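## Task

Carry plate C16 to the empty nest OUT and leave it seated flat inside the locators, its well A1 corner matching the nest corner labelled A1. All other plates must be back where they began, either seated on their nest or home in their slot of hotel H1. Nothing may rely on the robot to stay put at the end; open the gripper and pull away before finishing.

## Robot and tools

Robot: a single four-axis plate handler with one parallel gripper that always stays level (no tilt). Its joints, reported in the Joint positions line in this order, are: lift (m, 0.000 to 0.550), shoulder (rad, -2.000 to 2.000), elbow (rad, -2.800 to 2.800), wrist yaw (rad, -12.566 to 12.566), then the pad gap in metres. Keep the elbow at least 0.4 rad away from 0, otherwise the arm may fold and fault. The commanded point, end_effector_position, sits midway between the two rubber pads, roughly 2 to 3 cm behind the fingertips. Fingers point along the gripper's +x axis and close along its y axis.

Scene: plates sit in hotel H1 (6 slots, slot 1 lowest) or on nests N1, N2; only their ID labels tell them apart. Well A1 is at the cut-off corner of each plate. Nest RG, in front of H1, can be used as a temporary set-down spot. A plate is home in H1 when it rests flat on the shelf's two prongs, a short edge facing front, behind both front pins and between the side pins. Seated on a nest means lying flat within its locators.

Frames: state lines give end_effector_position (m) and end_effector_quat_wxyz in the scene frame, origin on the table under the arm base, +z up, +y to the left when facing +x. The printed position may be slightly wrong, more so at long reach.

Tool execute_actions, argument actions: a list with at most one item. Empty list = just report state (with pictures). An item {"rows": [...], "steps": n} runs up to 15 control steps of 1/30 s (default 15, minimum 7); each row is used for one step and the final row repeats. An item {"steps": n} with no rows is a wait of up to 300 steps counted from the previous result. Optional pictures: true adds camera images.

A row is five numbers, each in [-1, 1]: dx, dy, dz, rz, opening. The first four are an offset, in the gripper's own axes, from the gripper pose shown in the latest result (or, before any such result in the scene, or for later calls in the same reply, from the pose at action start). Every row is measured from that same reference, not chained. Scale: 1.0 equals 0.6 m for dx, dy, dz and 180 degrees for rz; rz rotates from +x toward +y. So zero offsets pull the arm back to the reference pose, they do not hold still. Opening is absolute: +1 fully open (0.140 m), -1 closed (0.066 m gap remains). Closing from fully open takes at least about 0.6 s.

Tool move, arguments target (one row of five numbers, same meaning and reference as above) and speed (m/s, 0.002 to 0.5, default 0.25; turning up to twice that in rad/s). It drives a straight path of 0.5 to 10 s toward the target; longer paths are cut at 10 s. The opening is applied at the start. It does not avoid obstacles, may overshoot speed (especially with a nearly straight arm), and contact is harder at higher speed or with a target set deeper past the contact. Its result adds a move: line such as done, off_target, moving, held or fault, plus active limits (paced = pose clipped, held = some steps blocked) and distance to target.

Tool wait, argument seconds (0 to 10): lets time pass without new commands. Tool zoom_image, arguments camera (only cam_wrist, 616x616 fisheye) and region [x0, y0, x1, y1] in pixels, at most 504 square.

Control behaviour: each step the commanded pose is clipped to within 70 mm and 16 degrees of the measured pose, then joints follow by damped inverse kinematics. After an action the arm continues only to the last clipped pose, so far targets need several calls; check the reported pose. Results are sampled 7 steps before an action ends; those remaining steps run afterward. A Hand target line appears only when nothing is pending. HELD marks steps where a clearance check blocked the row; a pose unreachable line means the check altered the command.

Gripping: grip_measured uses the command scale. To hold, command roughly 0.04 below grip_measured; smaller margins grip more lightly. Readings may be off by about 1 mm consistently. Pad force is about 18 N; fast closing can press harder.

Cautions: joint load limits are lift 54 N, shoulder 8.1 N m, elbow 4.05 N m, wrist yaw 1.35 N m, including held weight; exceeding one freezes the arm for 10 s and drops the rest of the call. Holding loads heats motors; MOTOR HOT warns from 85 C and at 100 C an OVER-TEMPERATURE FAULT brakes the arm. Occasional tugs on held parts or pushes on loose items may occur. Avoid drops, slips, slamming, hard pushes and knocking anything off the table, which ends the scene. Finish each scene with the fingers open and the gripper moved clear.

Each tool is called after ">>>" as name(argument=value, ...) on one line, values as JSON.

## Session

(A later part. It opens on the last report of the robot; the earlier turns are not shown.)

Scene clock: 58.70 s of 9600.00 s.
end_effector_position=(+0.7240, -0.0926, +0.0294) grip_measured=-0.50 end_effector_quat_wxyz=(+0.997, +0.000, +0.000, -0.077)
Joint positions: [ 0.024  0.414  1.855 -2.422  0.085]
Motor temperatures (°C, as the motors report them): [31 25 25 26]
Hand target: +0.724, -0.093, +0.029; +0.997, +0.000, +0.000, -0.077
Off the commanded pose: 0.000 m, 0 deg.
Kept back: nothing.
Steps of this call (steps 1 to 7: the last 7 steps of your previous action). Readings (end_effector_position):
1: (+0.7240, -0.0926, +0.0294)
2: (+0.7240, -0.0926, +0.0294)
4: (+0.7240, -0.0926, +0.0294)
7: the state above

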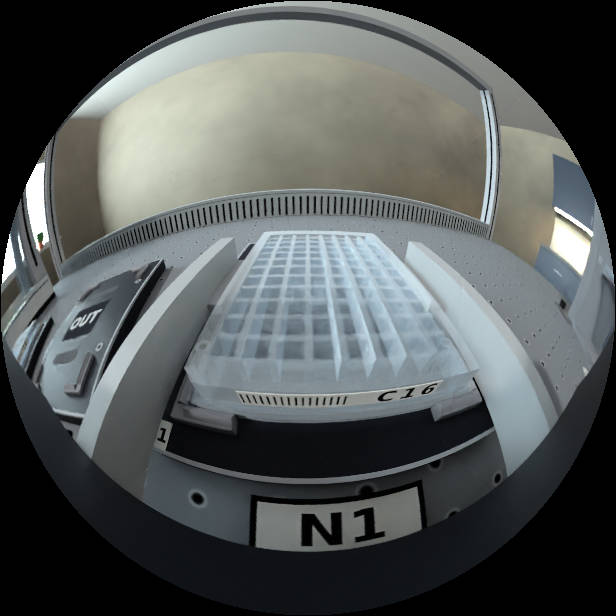

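>>> zoom_image(camera="cam_wrist", region=[150, 370, 270, 470])

>>> zoom_image(camera="cam_wrist", region=[400, 360, 520, 460])

Region (150, 370, 270, 470) of cam_wrist's 616x616 image, scaled by 4.200, with more detail than that image has.

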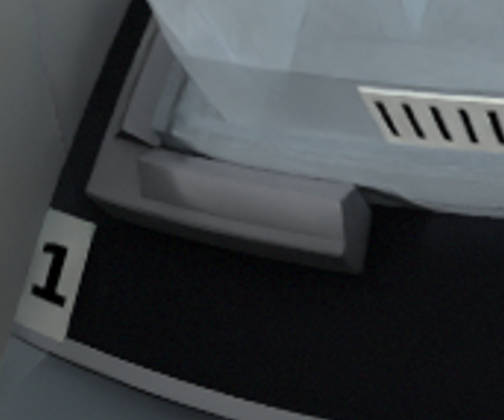

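Region (400, 360, 520, 460) of cam_wrist's 616x616 image, scaled by 4.200, with more detail than that image has.

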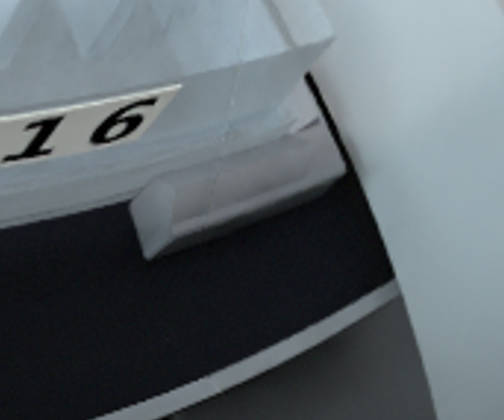

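>>> move(target=[0.0, 0.0, 0.042, 0.0, -0.545], speed=0.05)

Scene clock: 60.07 s of 9600.00 s.
end_effector_position=(+0.7240, -0.0926, +0.0547) grip_measured=-0.50 end_effector_quat_wxyz=(+0.997, +0.000, +0.000, -0.077)
Joint positions: [ 0.05   0.414  1.855 -2.422  0.085]
Motor temperatures (°C, as the motors report them): [31 25 25 26]
Hand target: +0.724, -0.093, +0.055; +0.997, +0.000, +0.000, -0.077
Off the commanded pose: 0.000 m, 0 deg.
Kept back: nothing.
move: done

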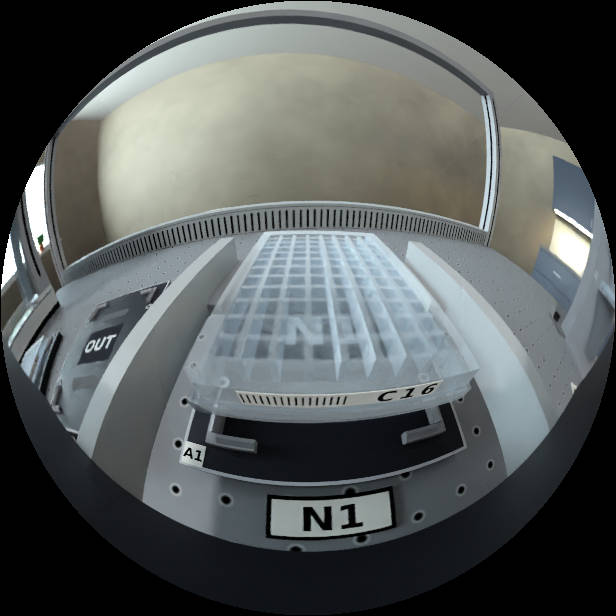

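>>> zoom_image(camera="cam_wrist", region=[160, 390, 320, 510])

>>> zoom_image(camera="cam_wrist", region=[340, 390, 500, 510])

Region (160, 390, 320, 510) of cam_wrist's 616x616 image, scaled by 3.150, with more detail than that image has; it fills the top 378 rows of this view, and the rest is white.

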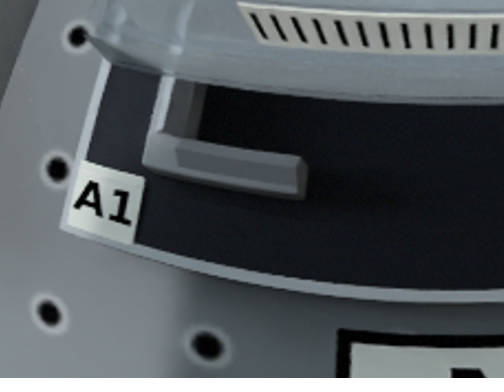

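Region (340, 390, 500, 510) of cam_wrist's 616x616 image, scaled by 3.150, with more detail than that image has; it fills the top 378 rows of this view, and the rest is white.

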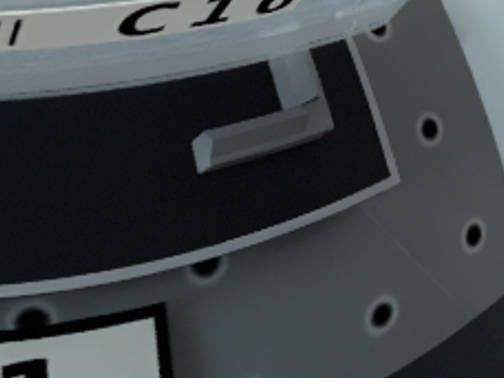

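>>> move(target=[-0.0533, 0.2997, 0.0, 0.1013, -0.545], speed=0.15)

Scene clock: 63.20 s of 9600.00 s.
end_effector_position=(+0.7199, +0.0902, +0.0546) grip_measured=-0.50 end_effector_quat_wxyz=(+0.997, +0.000, +0.000, +0.083)
Joint positions: [ 0.05   0.762  1.827 -2.423  0.085]
Motor temperatures (°C, as the motors report them): [31 25 25 26]
Hand target: +0.720, +0.090, +0.055; +0.997, +0.000, +0.000, +0.082
Off the commanded pose: 0.000 m, 0 deg.
Kept back: nothing.
move: done

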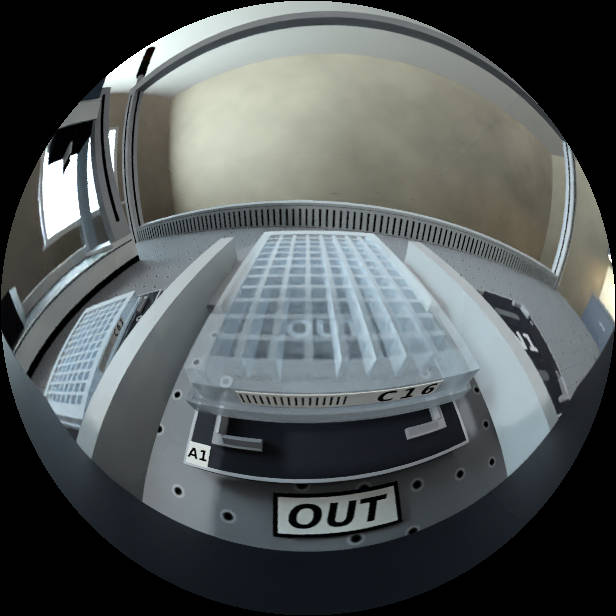

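>>> zoom_image(camera="cam_wrist", region=[160, 390, 320, 510])

>>> zoom_image(camera="cam_wrist", region=[340, 390, 500, 510])

Region (160, 390, 320, 510) of cam_wrist's 616x616 image, scaled by 3.150, with more detail than that image has; it fills the top 378 rows of this view, and the rest is white.

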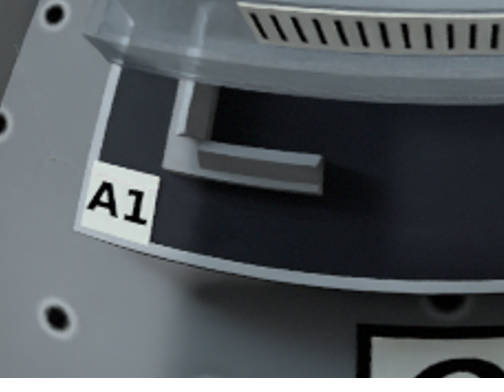

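Region (340, 390, 500, 510) of cam_wrist's 616x616 image, scaled by 3.150, with more detail than that image has; it fills the top 378 rows of this view, and the rest is white.

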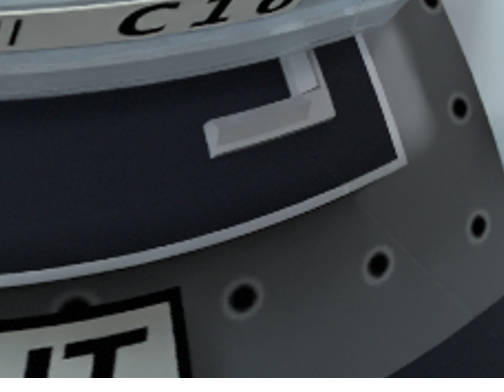

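>>> move(target=[0.002, -0.0012, -0.015, 0.0061, -0.545], speed=0.03)

Scene clock: 69.23 s of 9600.00 s.
end_effector_position=(+0.7212, +0.0896, +0.0456) grip_measured=-0.50 end_effector_quat_wxyz=(+0.996, +0.000, +0.000, +0.092)
Joint positions: [ 0.041  0.75   1.834 -2.4    0.085]
Motor temperatures (°C, as the motors report them): [31 25 25 26]
Hand target: +0.721, +0.090, +0.046; +0.996, +0.000, +0.000, +0.092
Off the commanded pose: 0.000 m, 0 deg.
Kept back: nothing.
After step 90, 2.33 s passed at rest.
move: done

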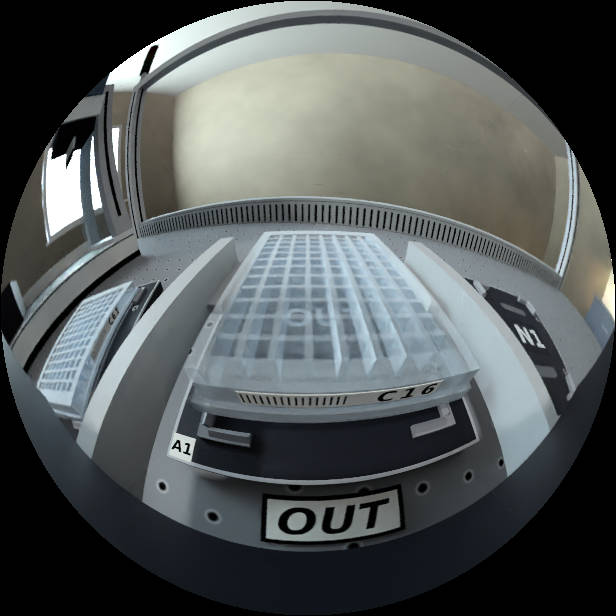

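>>> zoom_image(camera="cam_wrist", region=[150, 380, 310, 500])

>>> zoom_image(camera="cam_wrist", region=[350, 380, 510, 500])

Region (150, 380, 310, 500) of cam_wrist's 616x616 image, scaled by 3.150, with more detail than that image has; it fills the top 378 rows of this view, and the rest is white.

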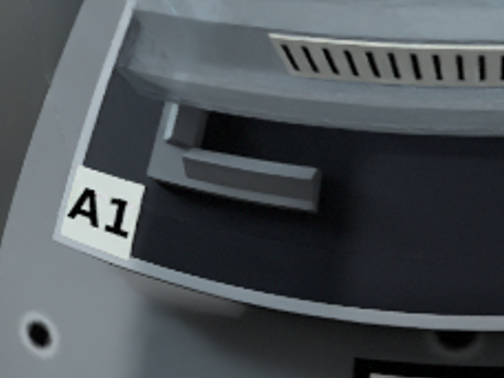

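Region (350, 380, 510, 500) of cam_wrist's 616x616 image, scaled by 3.150, with more detail than that image has; it fills the top 378 rows of this view, and the rest is white.

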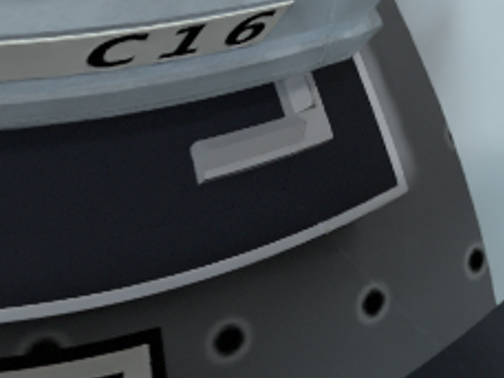

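>>> move(target=[0.0005, 0.0, -0.026, 0.0, -0.545], speed=0.015)

Scene clock: 71.43 s of 9600.00 s.
end_effector_position=(+0.7215, +0.0897, +0.0300) grip_measured=-0.50 end_effector_quat_wxyz=(+0.996, +0.000, +0.000, +0.092)
Joint positions: [ 0.025  0.749  1.836 -2.401  0.085]
Motor temperatures (°C, as the motors report them): [31 25 25 26]
Hand target: +0.721, +0.090, +0.030; +0.996, +0.000, +0.000, +0.092
Off the commanded pose: 0.000 m, 0 deg.
Kept back: nothing.
move: done

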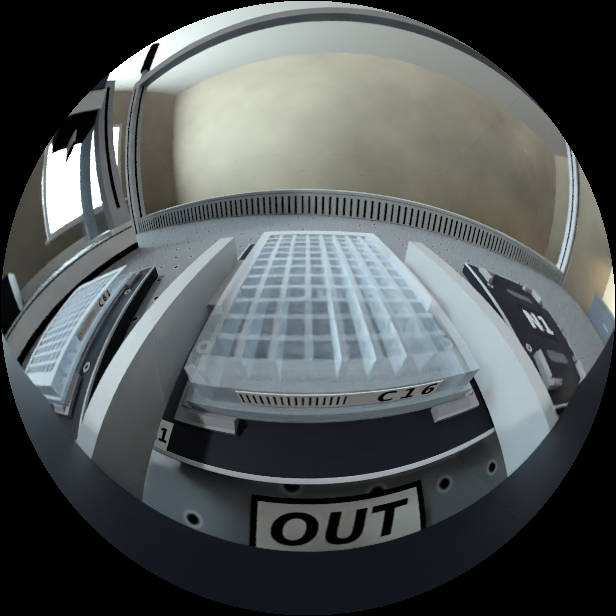

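>>> zoom_image(camera="cam_wrist", region=[150, 370, 270, 470])

>>> zoom_image(camera="cam_wrist", region=[400, 360, 520, 460])

Region (150, 370, 270, 470) of cam_wrist's 616x616 image, scaled by 4.200, with more detail than that image has.

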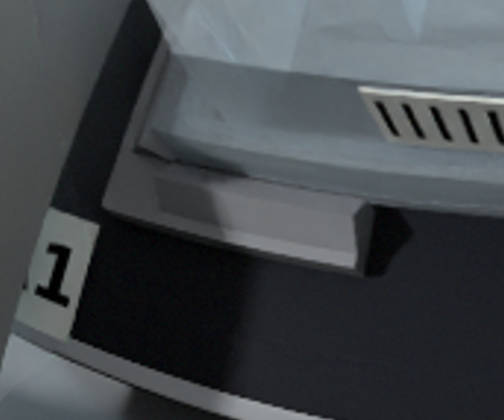

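Region (400, 360, 520, 460) of cam_wrist's 616x616 image, scaled by 4.200, with more detail than that image has.

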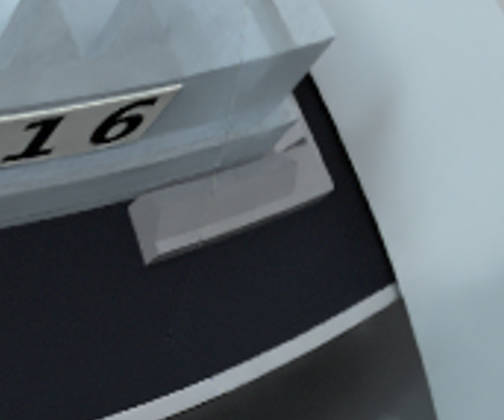

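>>> execute_actions(actions=[{"rows": [[0,0,-0.0013,0,-0.545],[0,0,-0.0013,0,-0.545],[0,0,-0.0013,0,-0.545],[0,0,-0.0013,0,-0.545],[0,0,-0.0013,0,-0.545],[0,0,-0.0013,0,-0.545],[0,0,-0.0013,0,-0.53],[0,0,-0.0013,0,-0.52],[0,0,-0.0013,0,-0.51],[0,0,-0.0013,0,-0.50],[0,0,-0.0013,0,-0.48],[0,0,-0.0013,0,-0.45],[0,0,-0.0013,0,-0.40],[0,0,-0.0013,0,-0.35],[0,0,-0.0013,0,-0.30]], "steps": 15}], pictures=true)

Scene clock: 72.27 s of 9600.00 s.
end_effector_position=(+0.7215, +0.0897, +0.0293) grip_measured=-0.50 end_effector_quat_wxyz=(+0.996, +0.000, +0.000, +0.092)
Joint positions: [ 0.024  0.749  1.836 -2.401  0.085]
Motor temperatures (°C, as the motors report them): [31 25 25 26]
Steps of this call (steps 1 to 17: nothing new was sent; steps 18 to 25: the first 8 steps of this action). Readings (end_effector_position):
18: (+0.7215, +0.0897, +0.0299)
19: (+0.7215, +0.0897, +0.0294)
21: (+0.7215, +0.0897, +0.0293)
25: the state above

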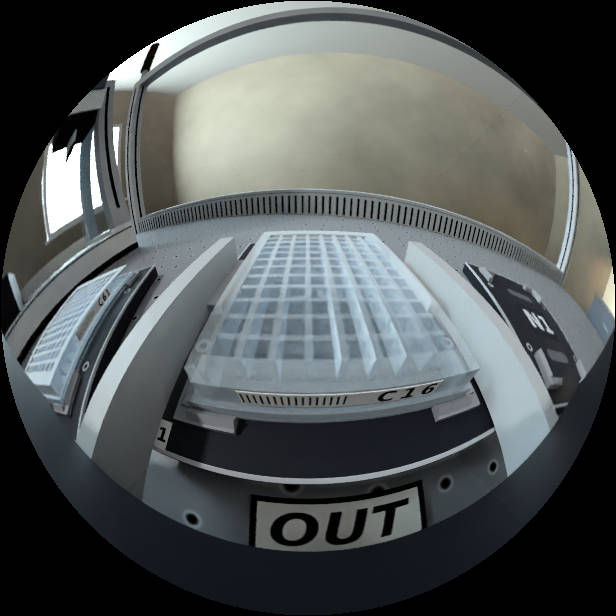

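>>> execute_actions(actions=[])

Scene clock: 73.27 s of 9600.00 s.
end_effector_position=(+0.7215, +0.0897, +0.0292) grip_measured=-0.30 end_effector_quat_wxyz=(+0.996, +0.000, +0.000, +0.092)
Joint positions: [ 0.024  0.749  1.836 -2.401  0.092]
Motor temperatures (°C, as the motors report them): [31 25 25 26]
Hand target: +0.721, +0.090, +0.029; +0.996, +0.000, +0.000, +0.092
Off the commanded pose: 0.000 m, 0 deg.
Kept back: nothing.
Steps of this call (steps 1 to 7: the last 7 steps of your previous action; steps 8 to 30: nothing new was sent). Readings (end_effector_position):
1: (+0.7215, +0.0897, +0.0293)
2: (+0.7215, +0.0897, +0.0293)
4: (+0.7215, +0.0897, +0.0293)
8: (+0.7215, +0.0897, +0.0292)
30: the state above

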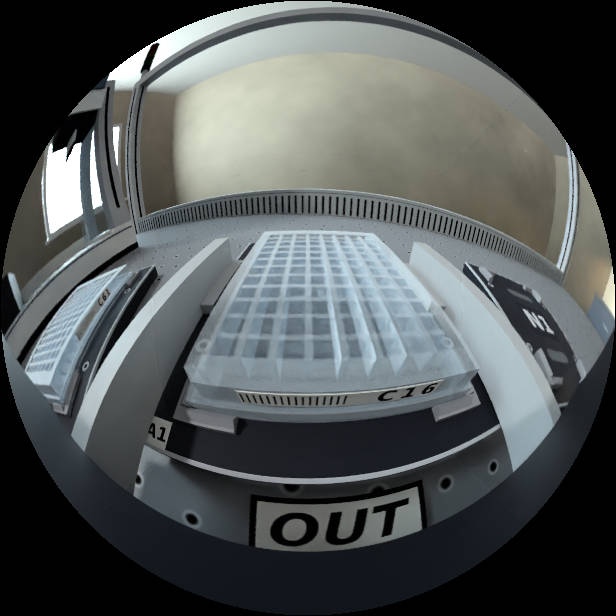

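>>> move(target=[0, 0, 0, 0, 0.2], speed=0.05)

>>> move(target=[0, 0, 0.1, 0, 0.2], speed=0.1)

Scene clock: 74.20 s of 9600.00 s.
end_effector_position=(+0.7215, +0.0897, +0.0292) grip_measured=+0.20 end_effector_quat_wxyz=(+0.996, +0.000, +0.000, +0.092)
Joint positions: [ 0.024  0.749  1.836 -2.401  0.11 ]
Motor temperatures (°C, as the motors report them): [31 25 25 26]
Hand target: +0.721, +0.090, +0.029; +0.996, +0.000, +0.000, +0.092
Off the commanded pose: 0.000 m, 0 deg.
Kept back: nothing.
move: done

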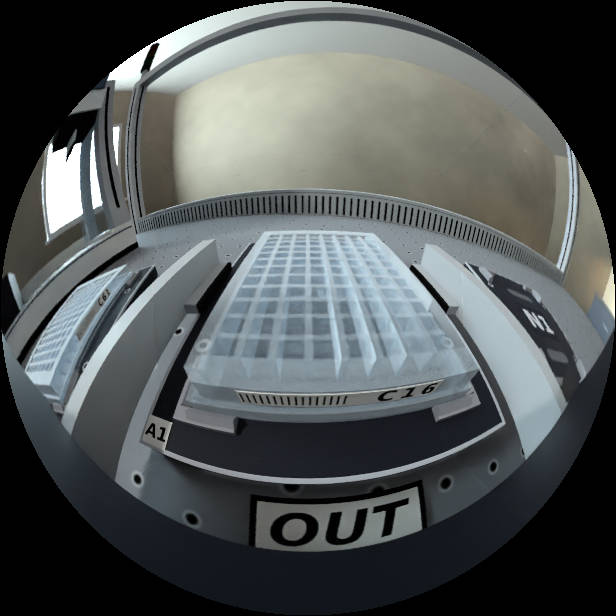

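Scene clock: 75.10 s of 9600.00 s.
end_effector_position=(+0.7215, +0.0897, +0.0892) grip_measured=+0.20 end_effector_quat_wxyz=(+0.996, +0.000, +0.000, +0.092)
Joint positions: [ 0.084  0.749  1.836 -2.401  0.11 ]
Motor temperatures (°C, as the motors report them): [31 25 25 26]
Hand target: +0.721, +0.090, +0.089; +0.996, +0.000, +0.000, +0.092
Off the commanded pose: 0.000 m, 0 deg.
Kept back: nothing.
move: done

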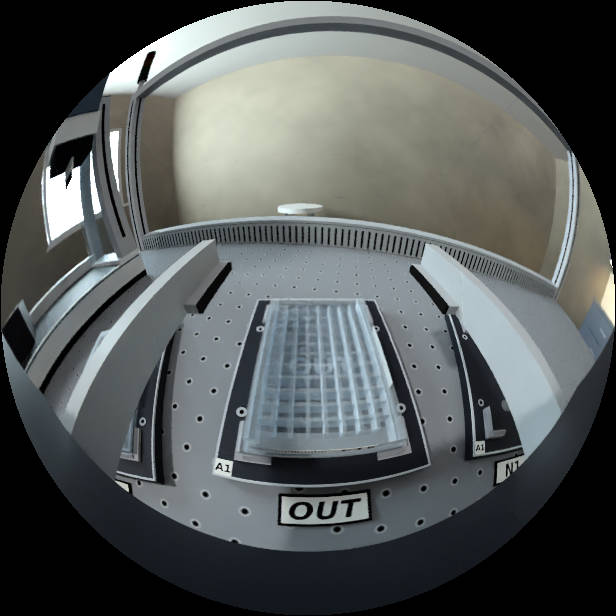

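>>> zoom_image(camera="cam_wrist", region=[190, 270, 450, 500])

Region (190, 270, 450, 500) of cam_wrist's 616x616 image, scaled by 1.938, with more detail than that image has; it fills the top 446 rows of this view, and the rest is white.

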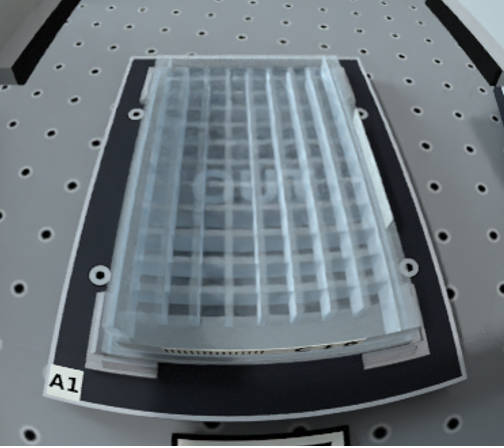

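>>> zoom_image(camera="cam_wrist", region=[210, 400, 430, 490])

Region (210, 400, 430, 490) of cam_wrist's 616x616 image, scaled by 2.291, with more detail than that image has; it fills the top 206 rows of this view, and the rest is white.

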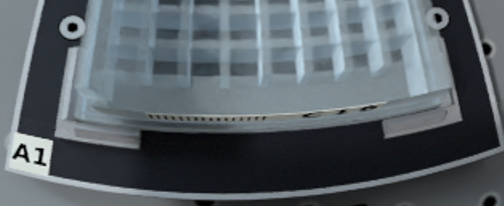

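>>> zoom_image(camera="cam_wrist", region=[240, 285, 400, 345])

Region (240, 285, 400, 345) of cam_wrist's 616x616 image, scaled by 3.150, with more detail than that image has; it fills the top 189 rows of this view, and the rest is white.

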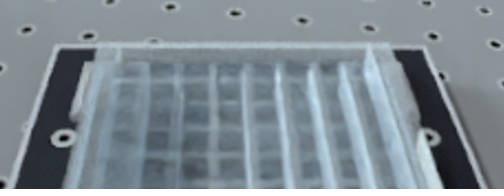

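>>> move(target=[-0.05, 0, 0.13, 0, 0.2], speed=0.3)

>>> zoom_image(camera="cam_wrist", region=[230, 330, 410, 470])

Scene clock: 76.70 s of 9600.00 s.
end_effector_position=(+0.6920, +0.0842, +0.1673) grip_measured=+0.20 end_effector_quat_wxyz=(+0.996, +0.000, +0.000, +0.092)
Joint positions: [ 0.162  0.826  1.655 -2.297  0.11 ]
Motor temperatures (°C, as the motors report them): [31 25 25 26]
Hand target: +0.692, +0.084, +0.167; +0.996, +0.000, +0.000, +0.092
Off the commanded pose: 0.000 m, 0 deg.
Kept back: nothing.
move: done

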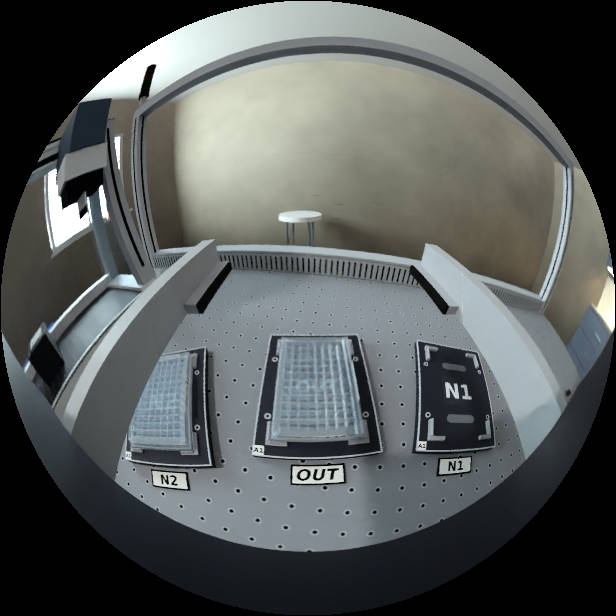

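Region (230, 330, 410, 470) of cam_wrist's 616x616 image, scaled by 2.800, with more detail than that image has.

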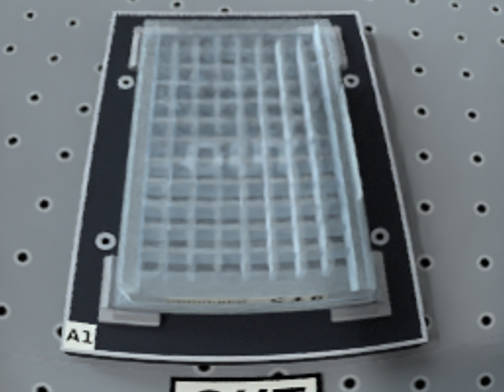

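>>> finished_scene(scene=1)

The scene is finished: the task was done.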